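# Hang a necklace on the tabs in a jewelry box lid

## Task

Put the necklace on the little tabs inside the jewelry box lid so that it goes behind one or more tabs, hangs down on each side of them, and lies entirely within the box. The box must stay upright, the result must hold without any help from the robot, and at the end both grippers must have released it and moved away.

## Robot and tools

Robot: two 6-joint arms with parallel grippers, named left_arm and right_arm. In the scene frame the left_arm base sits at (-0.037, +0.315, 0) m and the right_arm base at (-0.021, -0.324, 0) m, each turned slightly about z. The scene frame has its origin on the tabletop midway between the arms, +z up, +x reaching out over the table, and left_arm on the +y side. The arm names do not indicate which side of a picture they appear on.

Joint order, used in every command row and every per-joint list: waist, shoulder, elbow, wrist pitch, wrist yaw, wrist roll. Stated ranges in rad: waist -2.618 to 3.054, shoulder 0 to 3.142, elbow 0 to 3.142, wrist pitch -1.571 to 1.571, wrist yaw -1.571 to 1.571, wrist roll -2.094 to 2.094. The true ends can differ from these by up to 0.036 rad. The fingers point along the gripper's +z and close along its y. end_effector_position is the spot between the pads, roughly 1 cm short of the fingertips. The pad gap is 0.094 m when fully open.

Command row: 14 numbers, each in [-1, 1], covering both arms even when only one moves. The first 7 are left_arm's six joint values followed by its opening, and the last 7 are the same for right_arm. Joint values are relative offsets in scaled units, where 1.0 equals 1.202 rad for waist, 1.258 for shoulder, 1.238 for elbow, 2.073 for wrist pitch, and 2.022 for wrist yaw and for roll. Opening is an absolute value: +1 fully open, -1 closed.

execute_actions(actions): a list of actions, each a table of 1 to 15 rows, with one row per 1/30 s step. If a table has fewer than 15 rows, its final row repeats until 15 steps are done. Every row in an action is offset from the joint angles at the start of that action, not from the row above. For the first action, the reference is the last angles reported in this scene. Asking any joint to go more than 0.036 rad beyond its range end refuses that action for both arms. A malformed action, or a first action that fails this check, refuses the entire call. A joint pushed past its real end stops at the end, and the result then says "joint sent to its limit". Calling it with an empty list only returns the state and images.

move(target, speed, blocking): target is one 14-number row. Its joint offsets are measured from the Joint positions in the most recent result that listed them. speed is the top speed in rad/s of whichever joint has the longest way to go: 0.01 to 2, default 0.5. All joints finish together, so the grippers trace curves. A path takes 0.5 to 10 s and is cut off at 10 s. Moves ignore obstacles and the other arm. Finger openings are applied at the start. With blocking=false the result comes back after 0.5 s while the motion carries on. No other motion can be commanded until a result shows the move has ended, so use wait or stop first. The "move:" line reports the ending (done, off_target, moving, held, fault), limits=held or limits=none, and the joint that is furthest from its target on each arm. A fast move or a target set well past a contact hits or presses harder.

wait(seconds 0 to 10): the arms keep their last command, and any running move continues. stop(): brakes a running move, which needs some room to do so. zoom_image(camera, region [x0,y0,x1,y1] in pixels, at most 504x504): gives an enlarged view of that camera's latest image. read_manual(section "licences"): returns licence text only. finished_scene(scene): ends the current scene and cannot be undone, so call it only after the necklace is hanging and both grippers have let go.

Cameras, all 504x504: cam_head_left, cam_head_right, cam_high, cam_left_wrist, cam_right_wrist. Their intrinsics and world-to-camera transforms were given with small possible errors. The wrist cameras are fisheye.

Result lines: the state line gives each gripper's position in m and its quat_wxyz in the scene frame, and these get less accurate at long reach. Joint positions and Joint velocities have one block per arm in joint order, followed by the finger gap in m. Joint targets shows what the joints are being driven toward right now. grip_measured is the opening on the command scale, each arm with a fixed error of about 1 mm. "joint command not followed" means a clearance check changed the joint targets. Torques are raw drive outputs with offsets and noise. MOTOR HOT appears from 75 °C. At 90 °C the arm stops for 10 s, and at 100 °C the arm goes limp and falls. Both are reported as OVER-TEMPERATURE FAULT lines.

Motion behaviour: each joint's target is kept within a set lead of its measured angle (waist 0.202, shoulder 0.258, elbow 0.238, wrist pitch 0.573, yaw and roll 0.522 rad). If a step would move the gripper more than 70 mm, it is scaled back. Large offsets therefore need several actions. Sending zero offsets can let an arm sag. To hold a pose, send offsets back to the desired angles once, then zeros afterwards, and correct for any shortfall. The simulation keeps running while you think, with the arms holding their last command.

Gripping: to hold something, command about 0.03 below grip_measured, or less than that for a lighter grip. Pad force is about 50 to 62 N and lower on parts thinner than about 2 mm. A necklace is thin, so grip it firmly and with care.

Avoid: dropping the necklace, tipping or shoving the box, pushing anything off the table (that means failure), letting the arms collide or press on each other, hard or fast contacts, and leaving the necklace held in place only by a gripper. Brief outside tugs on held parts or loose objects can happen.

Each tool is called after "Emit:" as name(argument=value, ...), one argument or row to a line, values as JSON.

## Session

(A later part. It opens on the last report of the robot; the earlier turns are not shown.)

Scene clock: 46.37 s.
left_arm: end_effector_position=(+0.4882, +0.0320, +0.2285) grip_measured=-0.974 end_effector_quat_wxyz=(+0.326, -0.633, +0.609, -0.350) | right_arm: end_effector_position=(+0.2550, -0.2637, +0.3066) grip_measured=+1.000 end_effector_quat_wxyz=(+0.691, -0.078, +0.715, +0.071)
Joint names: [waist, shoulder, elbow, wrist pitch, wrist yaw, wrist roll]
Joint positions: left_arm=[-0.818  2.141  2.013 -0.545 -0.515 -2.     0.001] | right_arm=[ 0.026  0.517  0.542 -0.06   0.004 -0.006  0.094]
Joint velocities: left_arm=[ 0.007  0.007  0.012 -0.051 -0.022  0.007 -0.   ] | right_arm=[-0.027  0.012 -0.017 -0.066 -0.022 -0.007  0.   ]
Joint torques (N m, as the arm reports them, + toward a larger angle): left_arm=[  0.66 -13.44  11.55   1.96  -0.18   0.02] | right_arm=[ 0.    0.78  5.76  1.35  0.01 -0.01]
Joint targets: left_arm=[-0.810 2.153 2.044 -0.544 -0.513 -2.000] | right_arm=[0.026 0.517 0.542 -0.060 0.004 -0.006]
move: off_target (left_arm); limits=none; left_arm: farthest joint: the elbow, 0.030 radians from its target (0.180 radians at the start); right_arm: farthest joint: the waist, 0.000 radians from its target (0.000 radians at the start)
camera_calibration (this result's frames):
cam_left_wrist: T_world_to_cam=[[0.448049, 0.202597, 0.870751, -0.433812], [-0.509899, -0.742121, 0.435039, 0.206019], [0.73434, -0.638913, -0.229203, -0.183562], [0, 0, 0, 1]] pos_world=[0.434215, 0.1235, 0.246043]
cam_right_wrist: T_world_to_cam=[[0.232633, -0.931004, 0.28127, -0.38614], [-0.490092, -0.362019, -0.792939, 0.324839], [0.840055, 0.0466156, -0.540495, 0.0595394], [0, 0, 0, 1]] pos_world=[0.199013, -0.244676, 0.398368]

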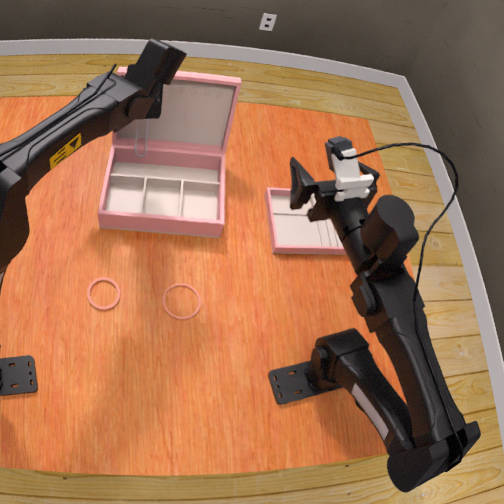

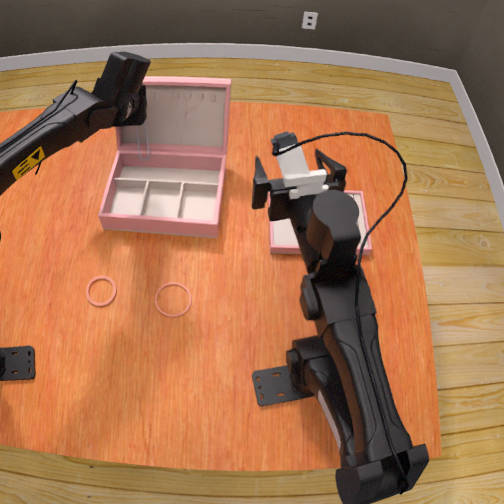

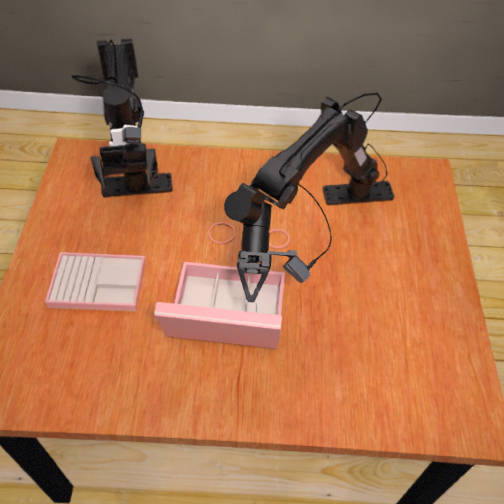

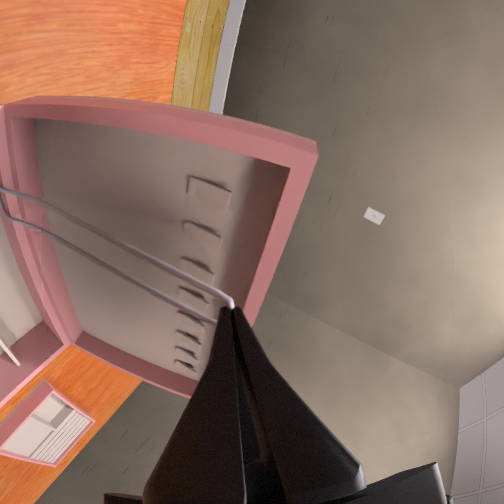

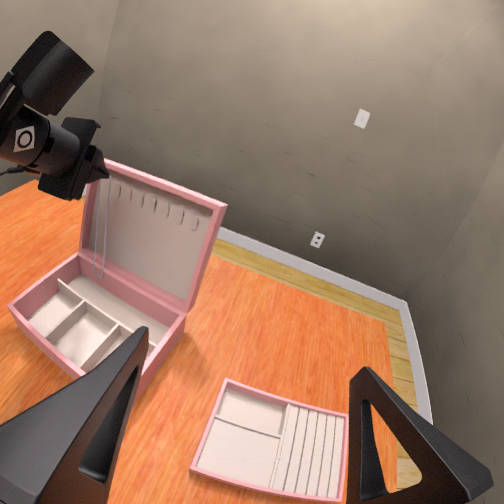

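Emit:
move(
  target=[0.035,0.066,0.086,-0.004,0,0.012,-1,0,0,0,0,0,0,1],
  speed=0.07,
)

Emit:
zoom_image(
  camera="cam_left_wrist",
  region=[130,190,330,390],
)

Emit:
zoom_image(
  camera="cam_right_wrist",
  region=[50,150,200,300],
)

Scene clock: 59.77 s.
left_arm: end_effector_position=(+0.5102, +0.0402, +0.2208) grip_measured=-0.974 end_effector_quat_wxyz=(+0.333, -0.640, +0.600, -0.346) | right_arm: end_effector_position=(+0.2550, -0.2637, +0.3066) grip_measured=+1.000 end_effector_quat_wxyz=(+0.691, -0.078, +0.715, +0.071)
Joint names: [waist, shoulder, elbow, wrist pitch, wrist yaw, wrist roll]
Joint positions: left_arm=[-0.785  2.211  2.089 -0.544 -0.515 -1.991  0.001] | right_arm=[ 0.026  0.517  0.542 -0.06   0.004 -0.006  0.094]
Joint velocities: left_arm=[ 0.002  0.007 -0.007 -0.051  0.022 -0.037 -0.   ] | right_arm=[ 0.012  0.012  0.012  0.022 -0.051  0.022  0.   ]
Joint torques (N m, as the arm reports them, + toward a larger angle): left_arm=[  0.73 -13.91  11.45   1.88  -0.21   0.21] | right_arm=[ 0.    0.79  5.76  1.35  0.01 -0.01]
Joint targets: left_arm=[-0.776 2.224 2.120 -0.554 -0.515 -1.976] | right_arm=[0.026 0.517 0.542 -0.060 0.004 -0.006]
move: off_target (left_arm); limits=none; left_arm: farthest joint: the elbow, 0.030 radians from its target (0.106 radians at the start); right_arm: farthest joint: the waist, 0.000 radians from its target (0.000 radians at the start)
camera_calibration (this result's frames):
cam_left_wrist: T_world_to_cam=[[0.43737, 0.211583, 0.874037, -0.434287], [-0.491871, -0.757373, 0.429475, 0.219305], [0.752842, -0.617753, -0.22718, -0.207073], [0, 0, 0, 1]] pos_world=[0.453707, 0.130063, 0.238354]
cam_right_wrist: T_world_to_cam=[[0.232633, -0.931004, 0.28127, -0.38614], [-0.490092, -0.362019, -0.792939, 0.324839], [0.840055, 0.0466156, -0.540495, 0.0595394], [0, 0, 0, 1]] pos_world=[0.199013, -0.244676, 0.398368]

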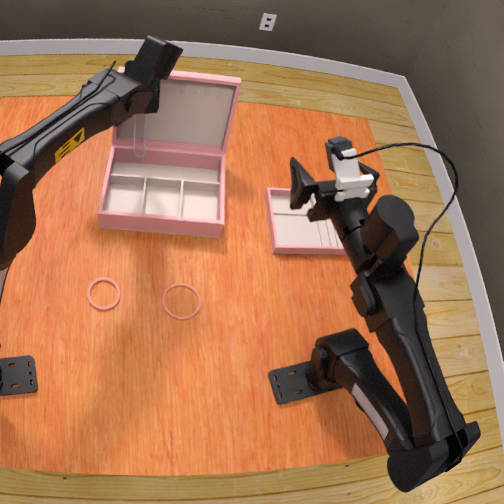

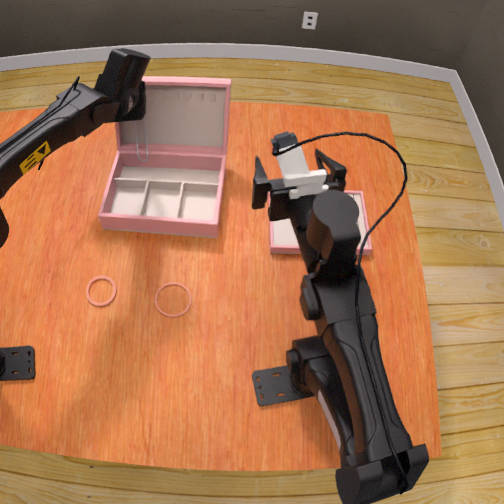

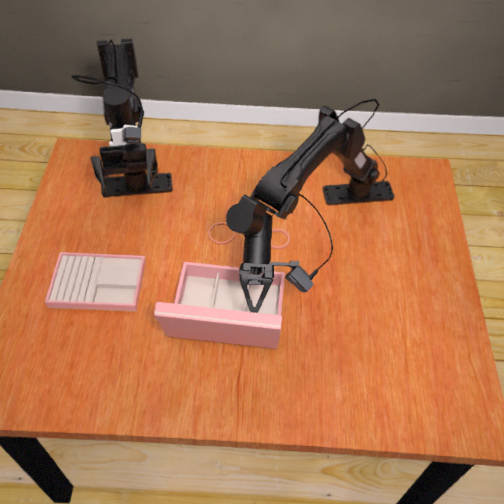

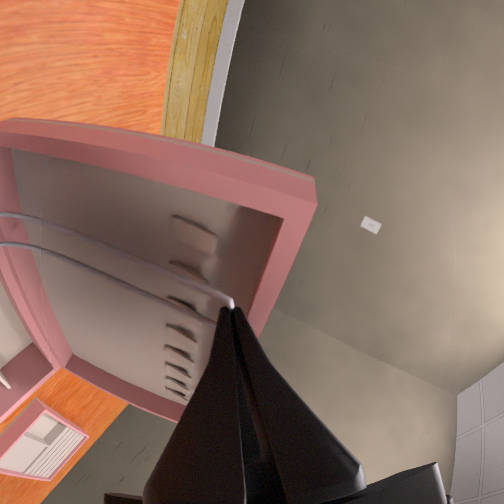

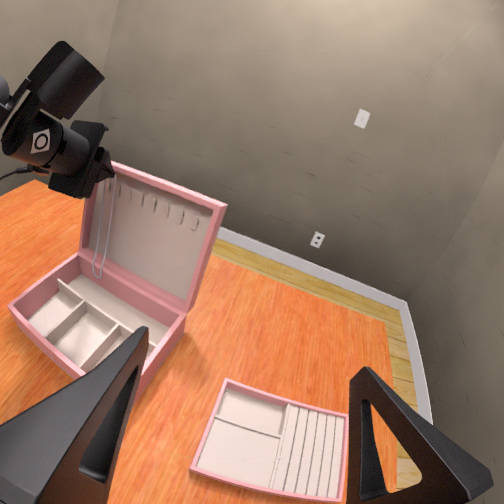

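Region (130, 190, 330, 390) of cam_left_wrist's 504x504 image, scaled by 2.520, with more detail than that image has.

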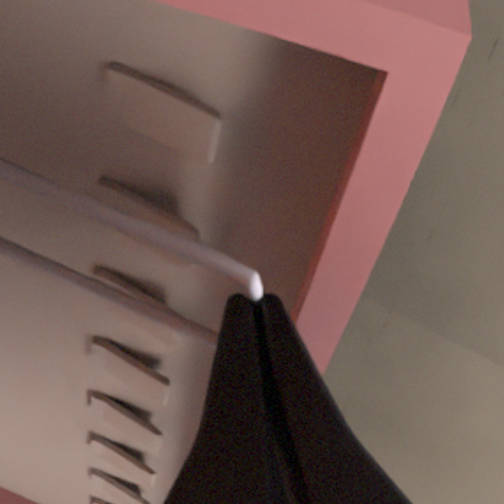

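Region (50, 150, 200, 300) of cam_right_wrist's 504x504 image, scaled by 3.360, with more detail than that image has.

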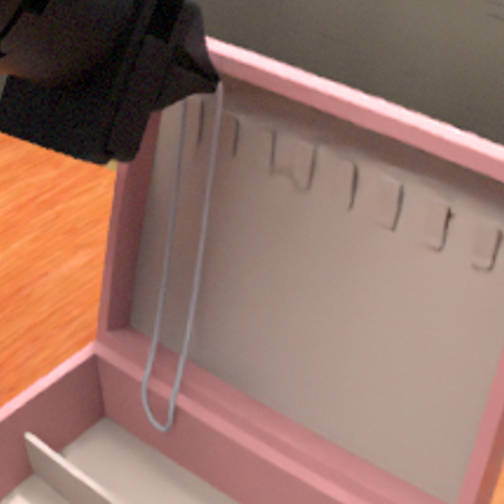

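Emit:
move(
  target=[0.015,0.052,0.064,-0.004,0,0,-1,0,0,0,0,0,0,1],
  speed=0.06,
)

Emit:
zoom_image(
  camera="cam_left_wrist",
  region=[130,190,330,390],
)

Emit:
zoom_image(
  camera="cam_right_wrist",
  region=[80,150,160,230],
)

Scene clock: 73.70 s.
left_arm: end_effector_position=(+0.5215, +0.0392, +0.2099) grip_measured=-0.974 end_effector_quat_wxyz=(+0.335, -0.642, +0.598, -0.343) | right_arm: end_effector_position=(+0.2550, -0.2637, +0.3066) grip_measured=+1.000 end_effector_quat_wxyz=(+0.691, -0.078, +0.715, +0.071)
Joint names: [waist, shoulder, elbow, wrist pitch, wrist yaw, wrist roll]
Joint positions: left_arm=[-0.776  2.265  2.138 -0.543 -0.515 -1.99   0.001] | right_arm=[ 0.026  0.517  0.542 -0.06   0.004 -0.006  0.094]
Joint velocities: left_arm=[-0.002 -0.002 -0.007 -0.037  0.007 -0.037 -0.   ] | right_arm=[-0.002  0.002 -0.012 -0.037  0.051 -0.022  0.   ]
Joint torques (N m, as the arm reports them, + toward a larger angle): left_arm=[  0.69 -14.52  11.6    1.88  -0.21   0.02] | right_arm=[ 0.01  0.78  5.75  1.35  0.01 -0.01]
Joint targets: left_arm=[-0.767 2.276 2.169 -0.552 -0.515 -1.991] | right_arm=[0.026 0.517 0.542 -0.060 0.004 -0.006]
move: off_target (left_arm); limits=none; left_arm: farthest joint: the elbow, 0.031 radians from its target (0.079 radians at the start); right_arm: farthest joint: the waist, 0.000 radians from its target (0.000 radians at the start)
camera_calibration (this result's frames):
cam_left_wrist: T_world_to_cam=[[0.438762, 0.212946, 0.873007, -0.430015], [-0.48345, -0.762995, 0.429087, 0.224691], [0.757472, -0.610322, -0.231824, -0.220413], [0, 0, 0, 1]] pos_world=[0.464258, 0.128485, 0.227897]
cam_right_wrist: T_world_to_cam=[[0.232633, -0.931004, 0.28127, -0.38614], [-0.490092, -0.362019, -0.792939, 0.324839], [0.840055, 0.0466156, -0.540495, 0.0595394], [0, 0, 0, 1]] pos_world=[0.199013, -0.244676, 0.398368]

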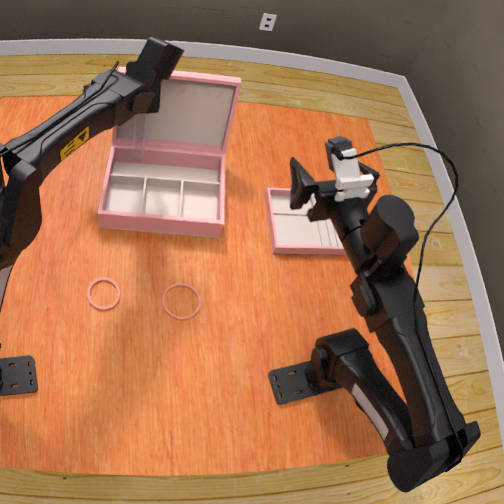

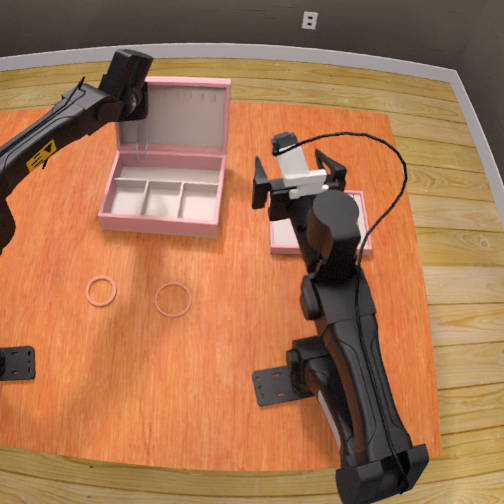

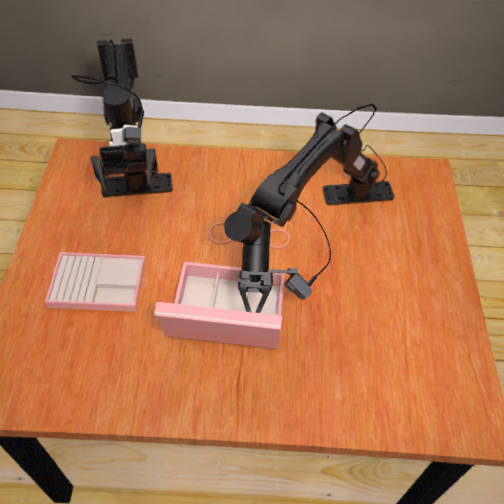

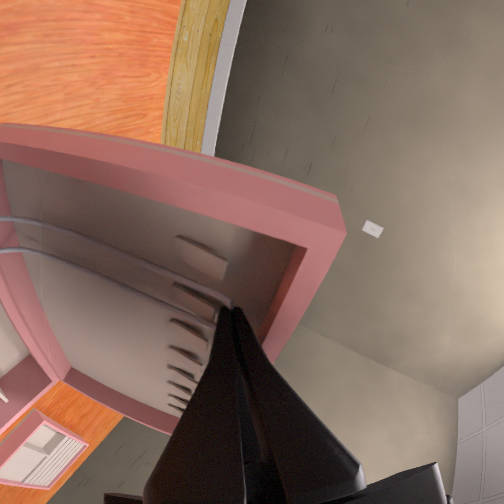

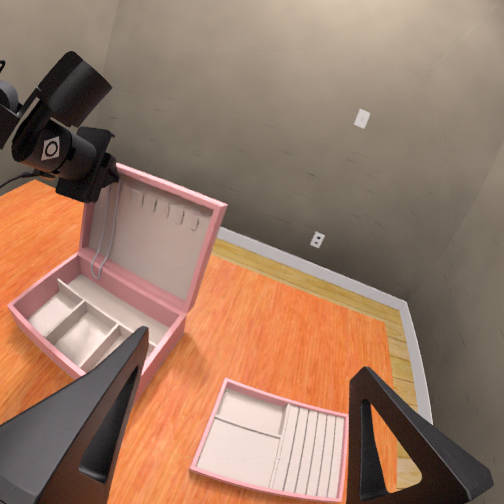

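Region (130, 190, 330, 390) of cam_left_wrist's 504x504 image, scaled by 2.520, with more detail than that image has.

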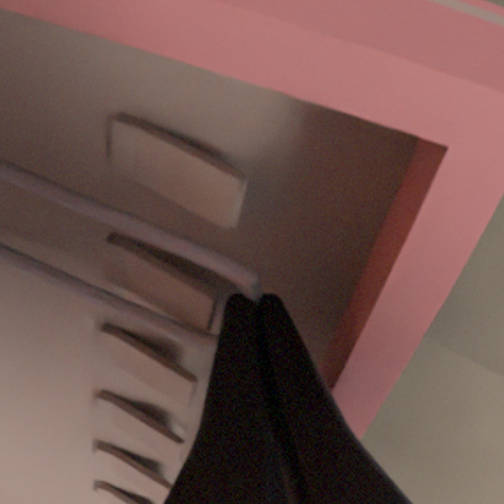

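Region (80, 150, 160, 230) of cam_right_wrist's 504x504 image, scaled by 6.300, with more detail than that image has.

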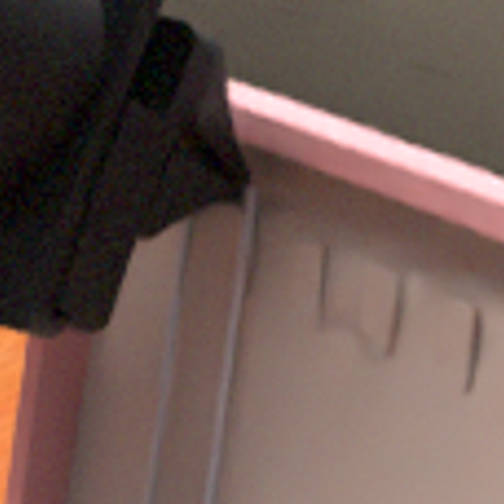

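Emit:
move(
  target=[0.009,0.037,0.063,-0.004,0,0,-1,0,0,0,0,0,0,1],
  speed=0.05,
)

Emit:
zoom_image(
  camera="cam_left_wrist",
  region=[130,190,330,390],
)

Emit:
zoom_image(
  camera="cam_right_wrist",
  region=[80,150,160,230],
)

Scene clock: 82.73 s.
left_arm: end_effector_position=(+0.5281, +0.0346, +0.2082) grip_measured=-0.974 end_effector_quat_wxyz=(+0.335, -0.642, +0.596, -0.347) | right_arm: end_effector_position=(+0.2550, -0.2637, +0.3066) grip_measured=+1.000 end_effector_quat_wxyz=(+0.691, -0.078, +0.715, +0.071)
Joint names: [waist, shoulder, elbow, wrist pitch, wrist yaw, wrist roll]
Joint positions: left_arm=[-0.776  2.299  2.182 -0.543 -0.515 -1.99   0.001] | right_arm=[ 0.026  0.517  0.542 -0.06   0.004 -0.006  0.094]
Joint velocities: left_arm=[-0.012 -0.012 -0.007 -0.066 -0.007 -0.066  0.001] | right_arm=[ 0.017  0.022 -0.007 -0.051  0.007  0.007  0.   ]
Joint torques (N m, as the arm reports them, + toward a larger angle): left_arm=[  0.82 -14.76  11.82   1.9   -0.21   0.02] | right_arm=[ 0.    0.78  5.75  1.35  0.01 -0.01]
Joint targets: left_arm=[-0.765 2.312 2.215 -0.552 -0.515 -1.990] | right_arm=[0.026 0.517 0.542 -0.060 0.004 -0.006]
move: off_target (left_arm); limits=none; left_arm: farthest joint: the elbow, 0.034 radians from its target (0.078 radians at the start); right_arm: farthest joint: the waist, 0.000 radians from its target (0.000 radians at the start)
camera_calibration (this result's frames):
cam_left_wrist: T_world_to_cam=[[0.431337, 0.21804, 0.875447, -0.427308], [-0.487095, -0.760493, 0.429404, 0.226888], [0.759399, -0.611644, -0.221823, -0.231606], [0, 0, 0, 1]] pos_world=[0.470712, 0.124057, 0.225283]
cam_right_wrist: T_world_to_cam=[[0.232633, -0.931004, 0.28127, -0.38614], [-0.490092, -0.362019, -0.792939, 0.324839], [0.840055, 0.0466156, -0.540495, 0.0595394], [0, 0, 0, 1]] pos_world=[0.199013, -0.244676, 0.398368]

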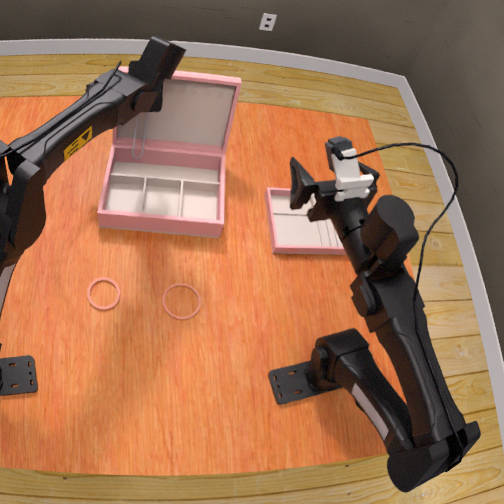

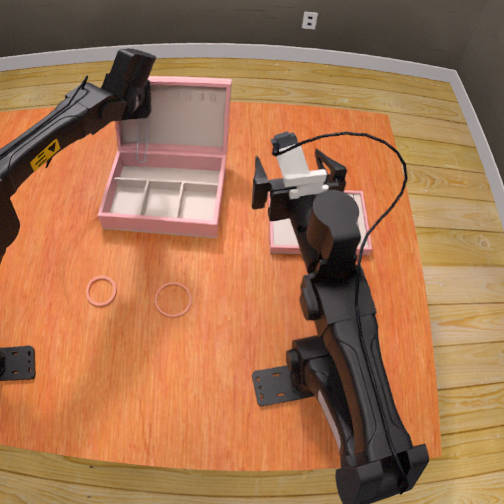

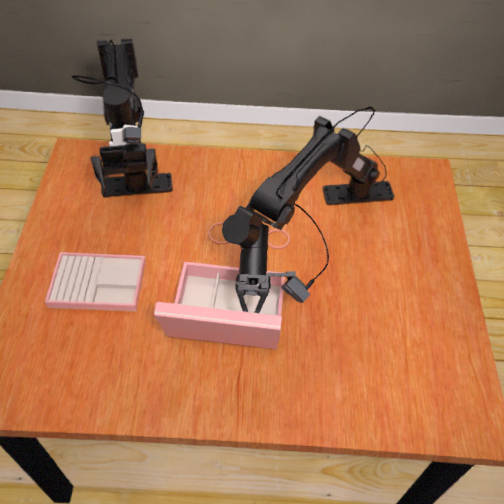

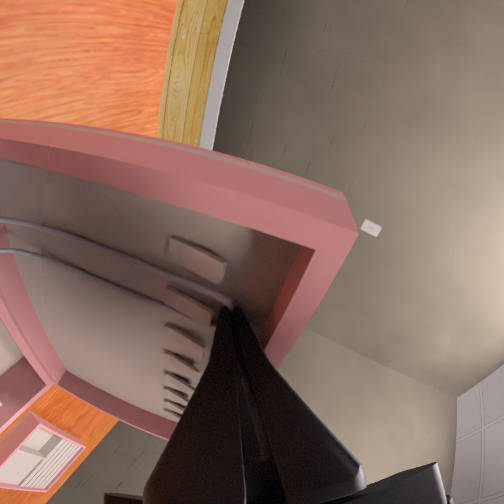

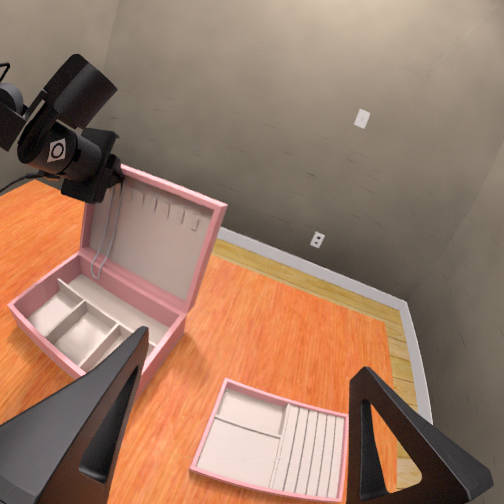

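Region (130, 190, 330, 390) of cam_left_wrist's 504x504 image, scaled by 2.520, with more detail than that image has.

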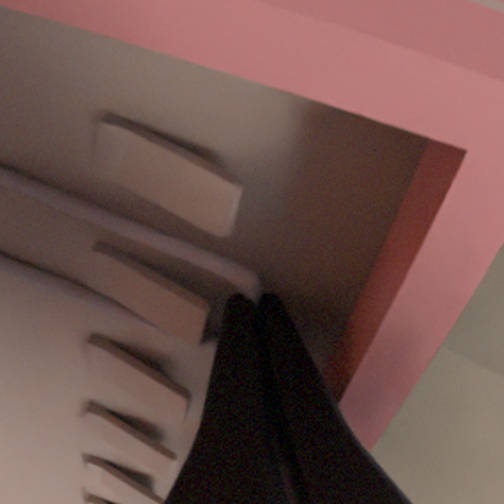

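Region (80, 150, 160, 230) of cam_right_wrist's 504x504 image, scaled by 6.300, with more detail than that image has.

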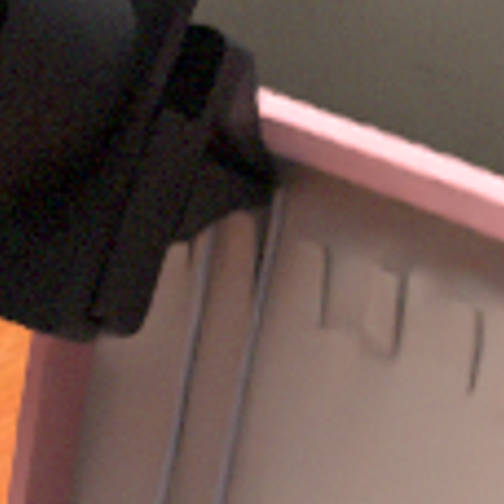

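A bit lower and deeper for margin, then release.

Emit:
move(
  target=[0.013,0.02,0.036,-0.004,0,0,-1,0,0,0,0,0,0,1],
  speed=0.05,
)

Emit:
zoom_image(
  camera="cam_left_wrist",
  region=[130,190,330,390],
)

Scene clock: 88.00 s.
left_arm: end_effector_position=(+0.5304, +0.0339, +0.2072) grip_measured=-0.974 end_effector_quat_wxyz=(+0.335, -0.642, +0.595, -0.348) | right_arm: end_effector_position=(+0.2550, -0.2637, +0.3066) grip_measured=+1.000 end_effector_quat_wxyz=(+0.691, -0.078, +0.715, +0.071)
Joint names: [waist, shoulder, elbow, wrist pitch, wrist yaw, wrist roll]
Joint positions: left_arm=[-0.775  2.31   2.195 -0.543 -0.513 -1.99   0.001] | right_arm=[ 0.026  0.517  0.542 -0.06   0.004 -0.006  0.094]
Joint velocities: left_arm=[ 0.007 -0.002  0.002  0.037 -0.051 -0.051 -0.001] | right_arm=[-0.007 -0.027 -0.007 -0.081 -0.037 -0.022  0.   ]
Joint torques (N m, as the arm reports them, + toward a larger angle): left_arm=[  1.07 -14.64  11.64   1.9   -0.23   0.02] | right_arm=[ 0.01  0.78  5.76  1.35  0.01 -0.01]
Joint targets: left_arm=[-0.760 2.324 2.227 -0.551 -0.515 -1.990] | right_arm=[0.026 0.517 0.542 -0.060 0.004 -0.006]
move: off_target (left_arm); limits=none; left_arm: farthest joint: the elbow, 0.032 radians from its target (0.045 radians at the start); right_arm: farthest joint: the waist, 0.000 radians from its target (0.000 radians at the start)
camera_calibration (this result's frames):
cam_left_wrist: T_world_to_cam=[[0.430258, 0.220024, 0.875481, -0.426749], [-0.48761, -0.759531, 0.430521, 0.227859], [0.759681, -0.612129, -0.219509, -0.234665], [0, 0, 0, 1]] pos_world=[0.472989, 0.123316, 0.224001]
cam_right_wrist: T_world_to_cam=[[0.232633, -0.931004, 0.28127, -0.38614], [-0.490092, -0.362019, -0.792939, 0.324839], [0.840055, 0.0466156, -0.540495, 0.0595394], [0, 0, 0, 1]] pos_world=[0.199013, -0.244676, 0.398368]

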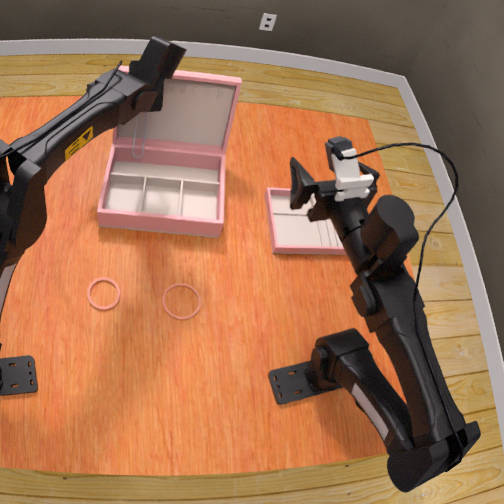

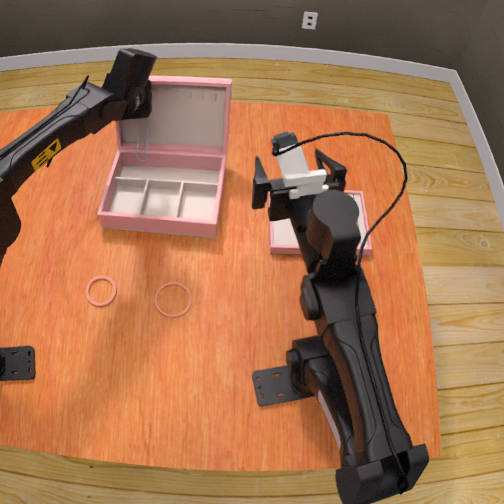

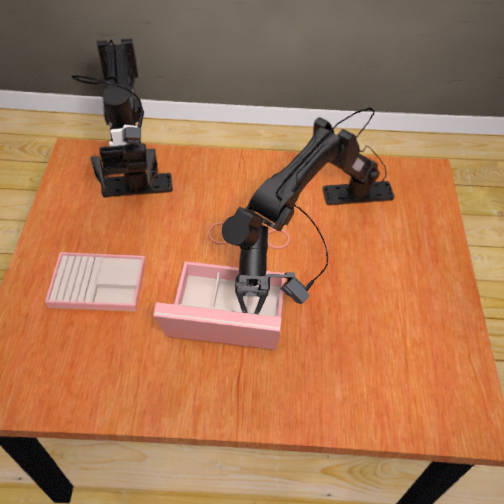

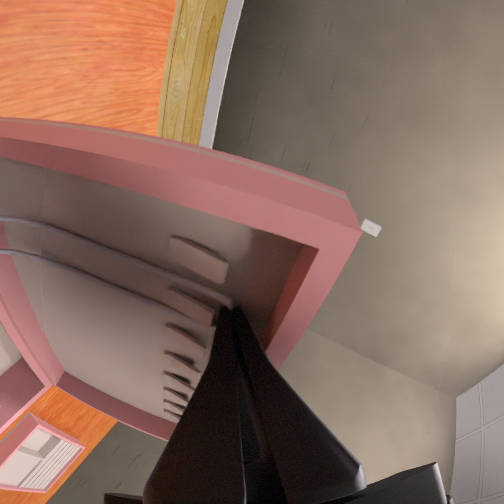

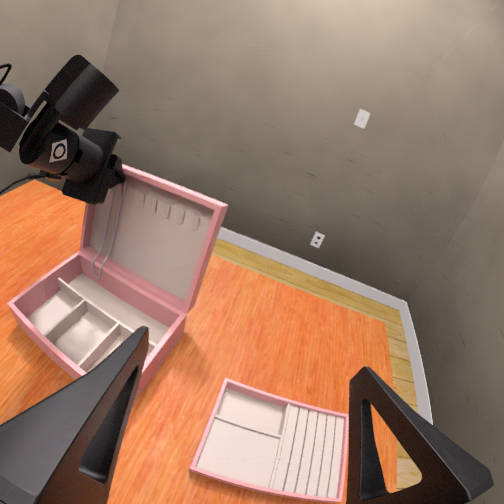

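Region (130, 190, 330, 390) of cam_left_wrist's 504x504 image, scaled by 2.520, with more detail than that image has.

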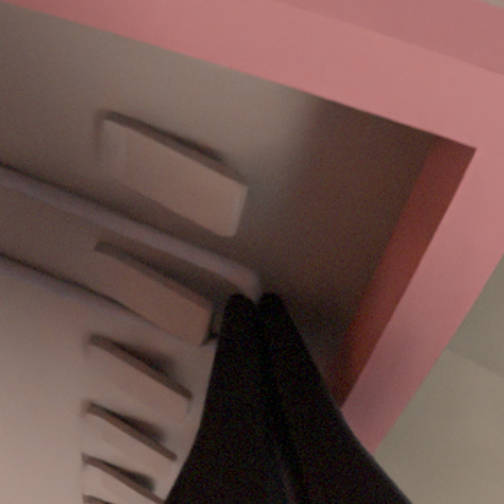

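Emit:
move(
  target=[0,0.0135,0,-0.004,0,0,-1,0,0,0,0,0,0,1],
  speed=0.03,
)

Emit:
zoom_image(
  camera="cam_left_wrist",
  region=[130,190,330,390],
)

Scene clock: 97.43 s.
left_arm: end_effector_position=(+0.5304, +0.0339, +0.2072) grip_measured=-0.974 end_effector_quat_wxyz=(+0.335, -0.642, +0.595, -0.348) | right_arm: end_effector_position=(+0.2550, -0.2637, +0.3066) grip_measured=+1.000 end_effector_quat_wxyz=(+0.691, -0.078, +0.715, +0.071)
Joint names: [waist, shoulder, elbow, wrist pitch, wrist yaw, wrist roll]
Joint positions: left_arm=[-0.775  2.31   2.195 -0.543 -0.513 -1.99   0.001] | right_arm=[ 0.026  0.517  0.542 -0.06   0.004 -0.006  0.094]
Joint velocities: left_arm=[-0.007 -0.002  0.002 -0.051  0.081 -0.007  0.   ] | right_arm=[-0.007  0.002 -0.002  0.022  0.022 -0.051  0.   ]
Joint torques (N m, as the arm reports them, + toward a larger angle): left_arm=[  0.06 -14.4    8.87   1.9   -0.21   0.02] | right_arm=[ 0.    0.78  5.76  1.35  0.01 -0.01]
Joint targets: left_arm=[-0.775 2.327 2.195 -0.551 -0.513 -1.990] | right_arm=[0.026 0.517 0.542 -0.060 0.004 -0.006]
move: done; limits=none; left_arm: farthest joint: the shoulder, 0.017 radians from its target (0.017 radians at the start); right_arm: farthest joint: the waist, 0.000 radians from its target (0.000 radians at the start)
camera_calibration (this result's frames):
cam_left_wrist: T_world_to_cam=[[0.430258, 0.220024, 0.875481, -0.426749], [-0.48761, -0.759531, 0.430521, 0.227859], [0.759681, -0.612129, -0.219509, -0.234665], [0, 0, 0, 1]] pos_world=[0.472989, 0.123316, 0.224001]
cam_right_wrist: T_world_to_cam=[[0.232633, -0.931004, 0.28127, -0.38614], [-0.490092, -0.362019, -0.792939, 0.324839], [0.840055, 0.0466156, -0.540495, 0.0595394], [0, 0, 0, 1]] pos_world=[0.199013, -0.244676, 0.398368]

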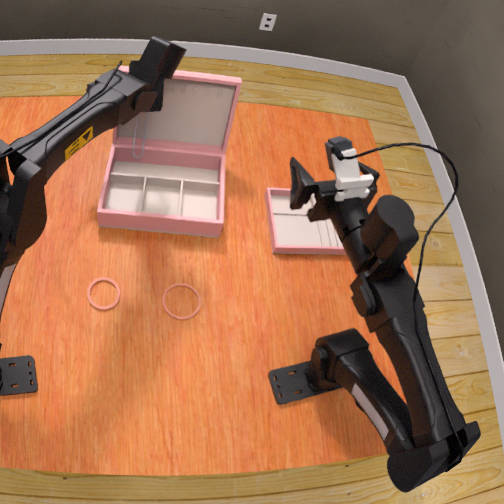

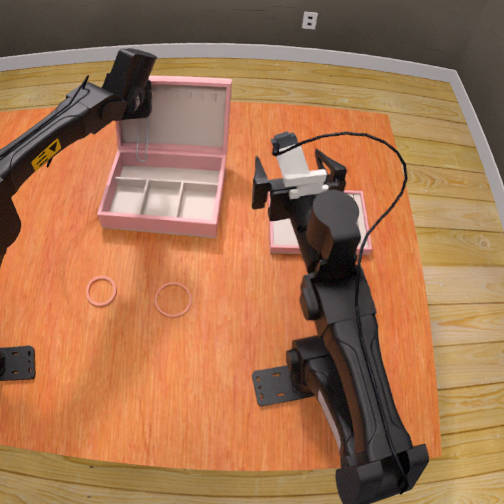

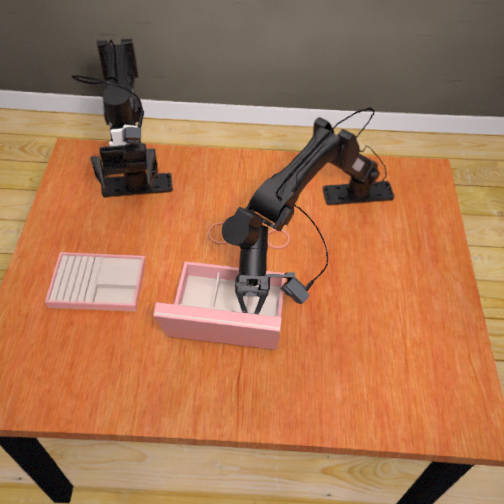

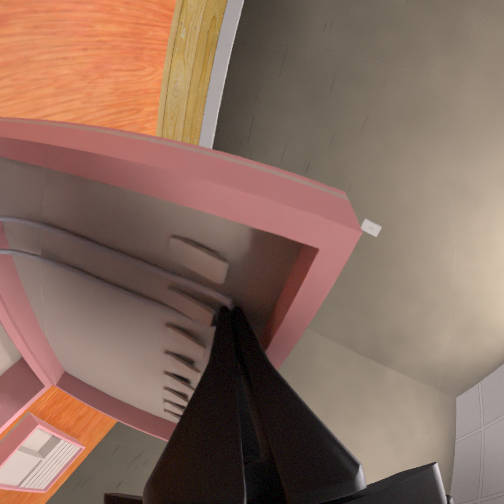

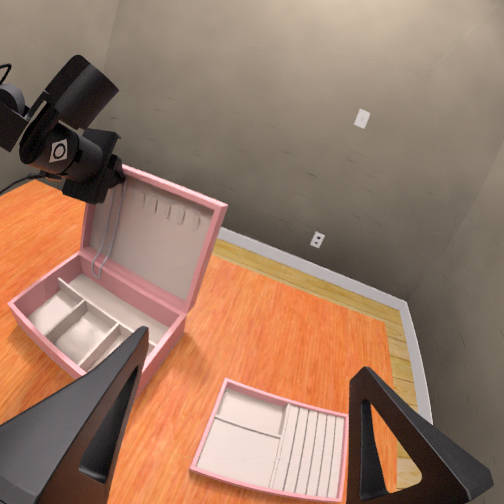

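Region (130, 190, 330, 390) of cam_left_wrist's 504x504 image, scaled by 2.520, with more detail than that image has.

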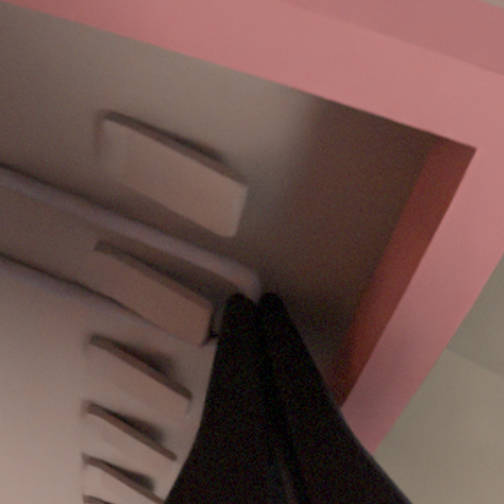

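Emit:
move(
  target=[0,0,0,0,0,0,-0.9,0,0,0,0,0,0,1],
)

Emit:
wait(
  seconds=1,
)

Emit:
zoom_image(
  camera="cam_left_wrist",
  region=[130,190,330,390],
)

Scene clock: 102.77 s.
left_arm: end_effector_position=(+0.5304, +0.0335, +0.2071) grip_measured=-0.903 end_effector_quat_wxyz=(+0.334, -0.642, +0.596, -0.349) | right_arm: end_effector_position=(+0.2550, -0.2637, +0.3066) grip_measured=+1.000 end_effector_quat_wxyz=(+0.691, -0.078, +0.715, +0.071)
Joint names: [waist, shoulder, elbow, wrist pitch, wrist yaw, wrist roll]
Joint positions: left_arm=[-0.775  2.31   2.195 -0.543 -0.511 -1.99   0.005] | right_arm=[ 0.026  0.517  0.542 -0.06   0.004 -0.006  0.094]
Joint velocities: left_arm=[ 0.002  0.007 -0.017 -0.037 -0.051 -0.037  0.   ] | right_arm=[-0.002  0.002 -0.002 -0.022 -0.022 -0.037  0.   ]
Joint torques (N m, as the arm reports them, + toward a larger angle): left_arm=[  0.07 -15.95   8.89   1.98  -0.22   0.02] | right_arm=[ 0.    0.79  5.75  1.35  0.   -0.01]
Joint targets: left_arm=[-0.775 2.310 2.195 -0.543 -0.513 -1.990] | right_arm=[0.026 0.517 0.542 -0.060 0.004 -0.006]
move: done; limits=none; left_arm: farthest joint: the wrist yaw, 0.002 radians from its target (0.000 radians at the start); right_arm: farthest joint: the waist, 0.000 radians from its target (0.000 radians at the start)
camera_calibration (this result's frames):
cam_left_wrist: T_world_to_cam=[[0.431166, 0.220217, 0.874986, -0.42695], [-0.488472, -0.75838, 0.431573, 0.227833], [0.758611, -0.613486, -0.219418, -0.234244], [0, 0, 0, 1]] pos_world=[0.473076, 0.1231, 0.223851]
cam_right_wrist: T_world_to_cam=[[0.232633, -0.931004, 0.28127, -0.38614], [-0.490092, -0.362019, -0.792939, 0.324839], [0.840055, 0.0466156, -0.540495, 0.0595394], [0, 0, 0, 1]] pos_world=[0.199013, -0.244676, 0.398368]

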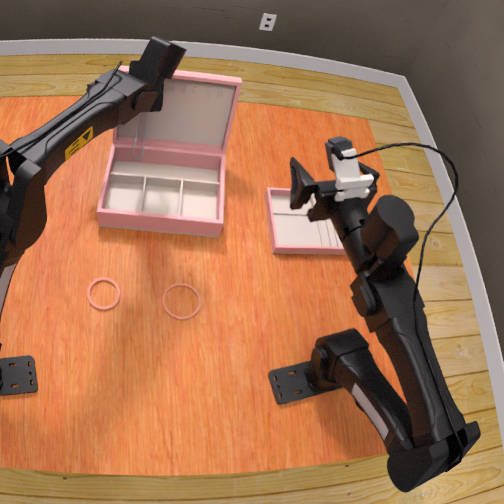

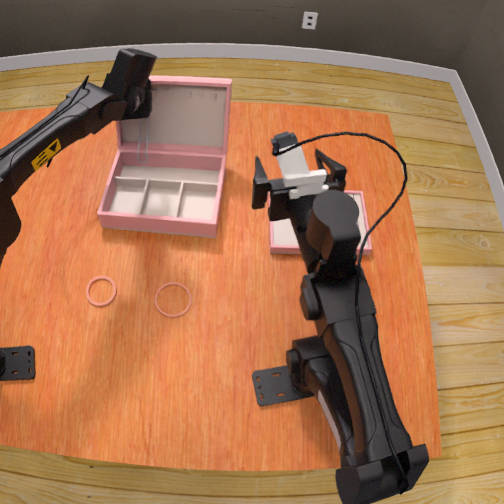

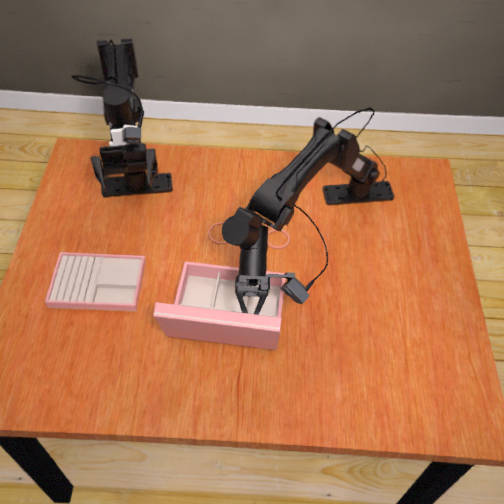

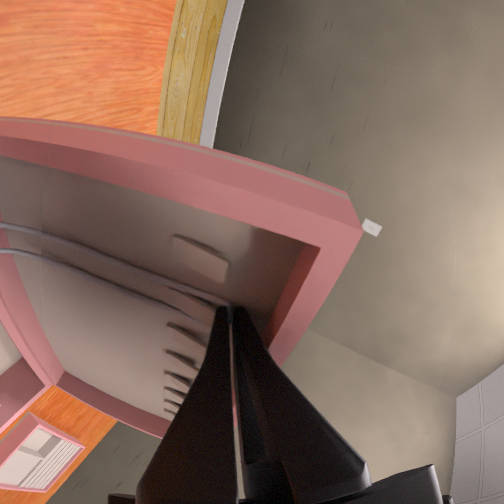

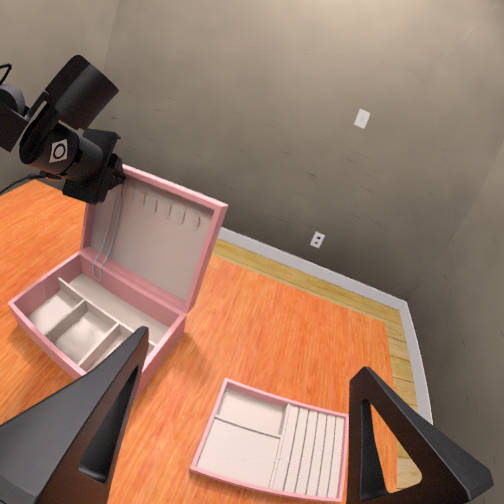

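Scene clock: 103.77 s.
left_arm: end_effector_position=(+0.5304, +0.0335, +0.2071) grip_measured=-0.903 end_effector_quat_wxyz=(+0.334, -0.642, +0.596, -0.349) | right_arm: end_effector_position=(+0.2550, -0.2637, +0.3066) grip_measured=+1.000 end_effector_quat_wxyz=(+0.691, -0.078, +0.715, +0.071)
Joint names: [waist, shoulder, elbow, wrist pitch, wrist yaw, wrist roll]
Joint positions: left_arm=[-0.775  2.31   2.195 -0.543 -0.511 -1.99   0.005] | right_arm=[ 0.026  0.517  0.542 -0.06   0.004 -0.006  0.094]
Joint velocities: left_arm=[-0.007 -0.017  0.007  0.007 -0.022 -0.022 -0.   ] | right_arm=[-0.002 -0.002 -0.007 -0.007 -0.022 -0.037  0.   ]
Joint torques (N m, as the arm reports them, + toward a larger angle): left_arm=[  0.07 -15.93   8.88   1.99  -0.22   0.02] | right_arm=[ 0.    0.79  5.75  1.35  0.   -0.01]
Joint targets: left_arm=[-0.775 2.310 2.195 -0.543 -0.513 -1.990] | right_arm=[0.026 0.517 0.542 -0.060 0.004 -0.006]
wait: 1.00 s; at rest by 0.17 s
camera_calibration (this result's frames):
cam_left_wrist: T_world_to_cam=[[0.431166, 0.220217, 0.874986, -0.42695], [-0.488472, -0.75838, 0.431573, 0.227833], [0.758611, -0.613486, -0.219418, -0.234244], [0, 0, 0, 1]] pos_world=[0.473076, 0.1231, 0.223851]
cam_right_wrist: T_world_to_cam=[[0.232633, -0.931004, 0.28127, -0.38614], [-0.490092, -0.362019, -0.792939, 0.324839], [0.840055, 0.0466156, -0.540495, 0.0595394], [0, 0, 0, 1]] pos_world=[0.199013, -0.244676, 0.398368]

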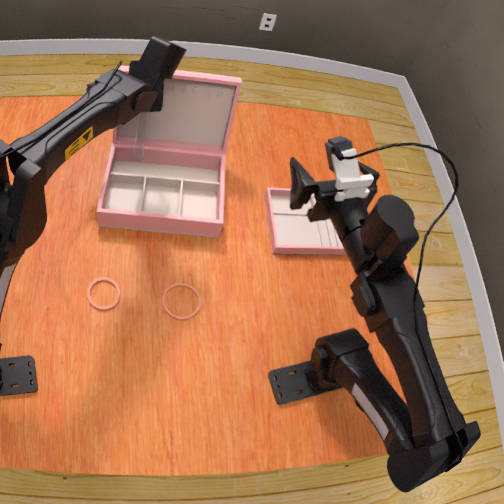

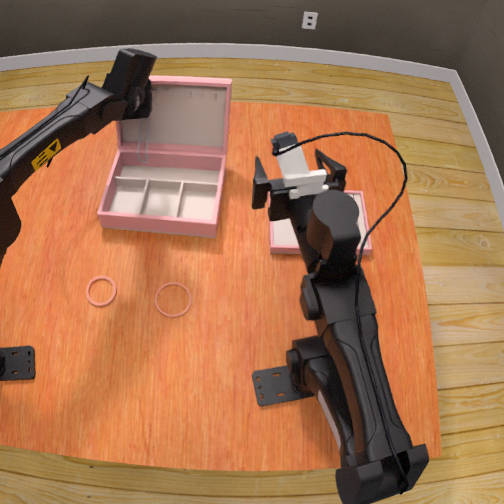

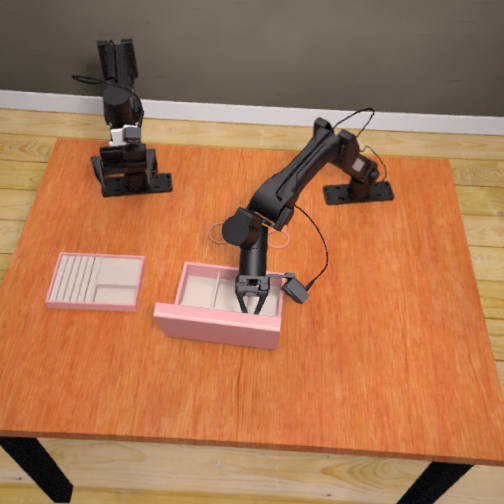

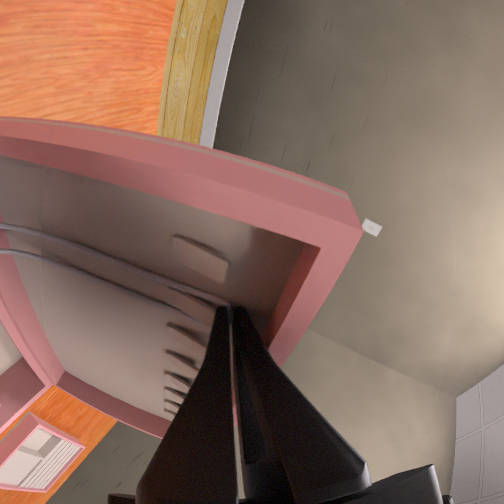

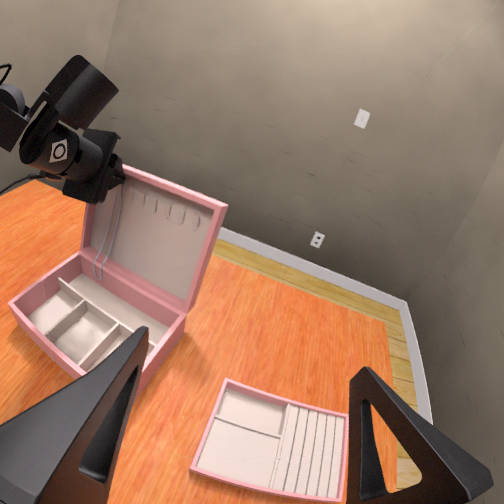

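Region (130, 190, 330, 390) of cam_left_wrist's 504x504 image, scaled by 2.520, with more detail than that image has.

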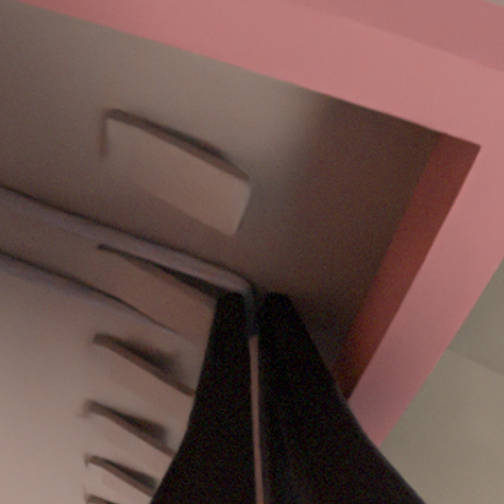

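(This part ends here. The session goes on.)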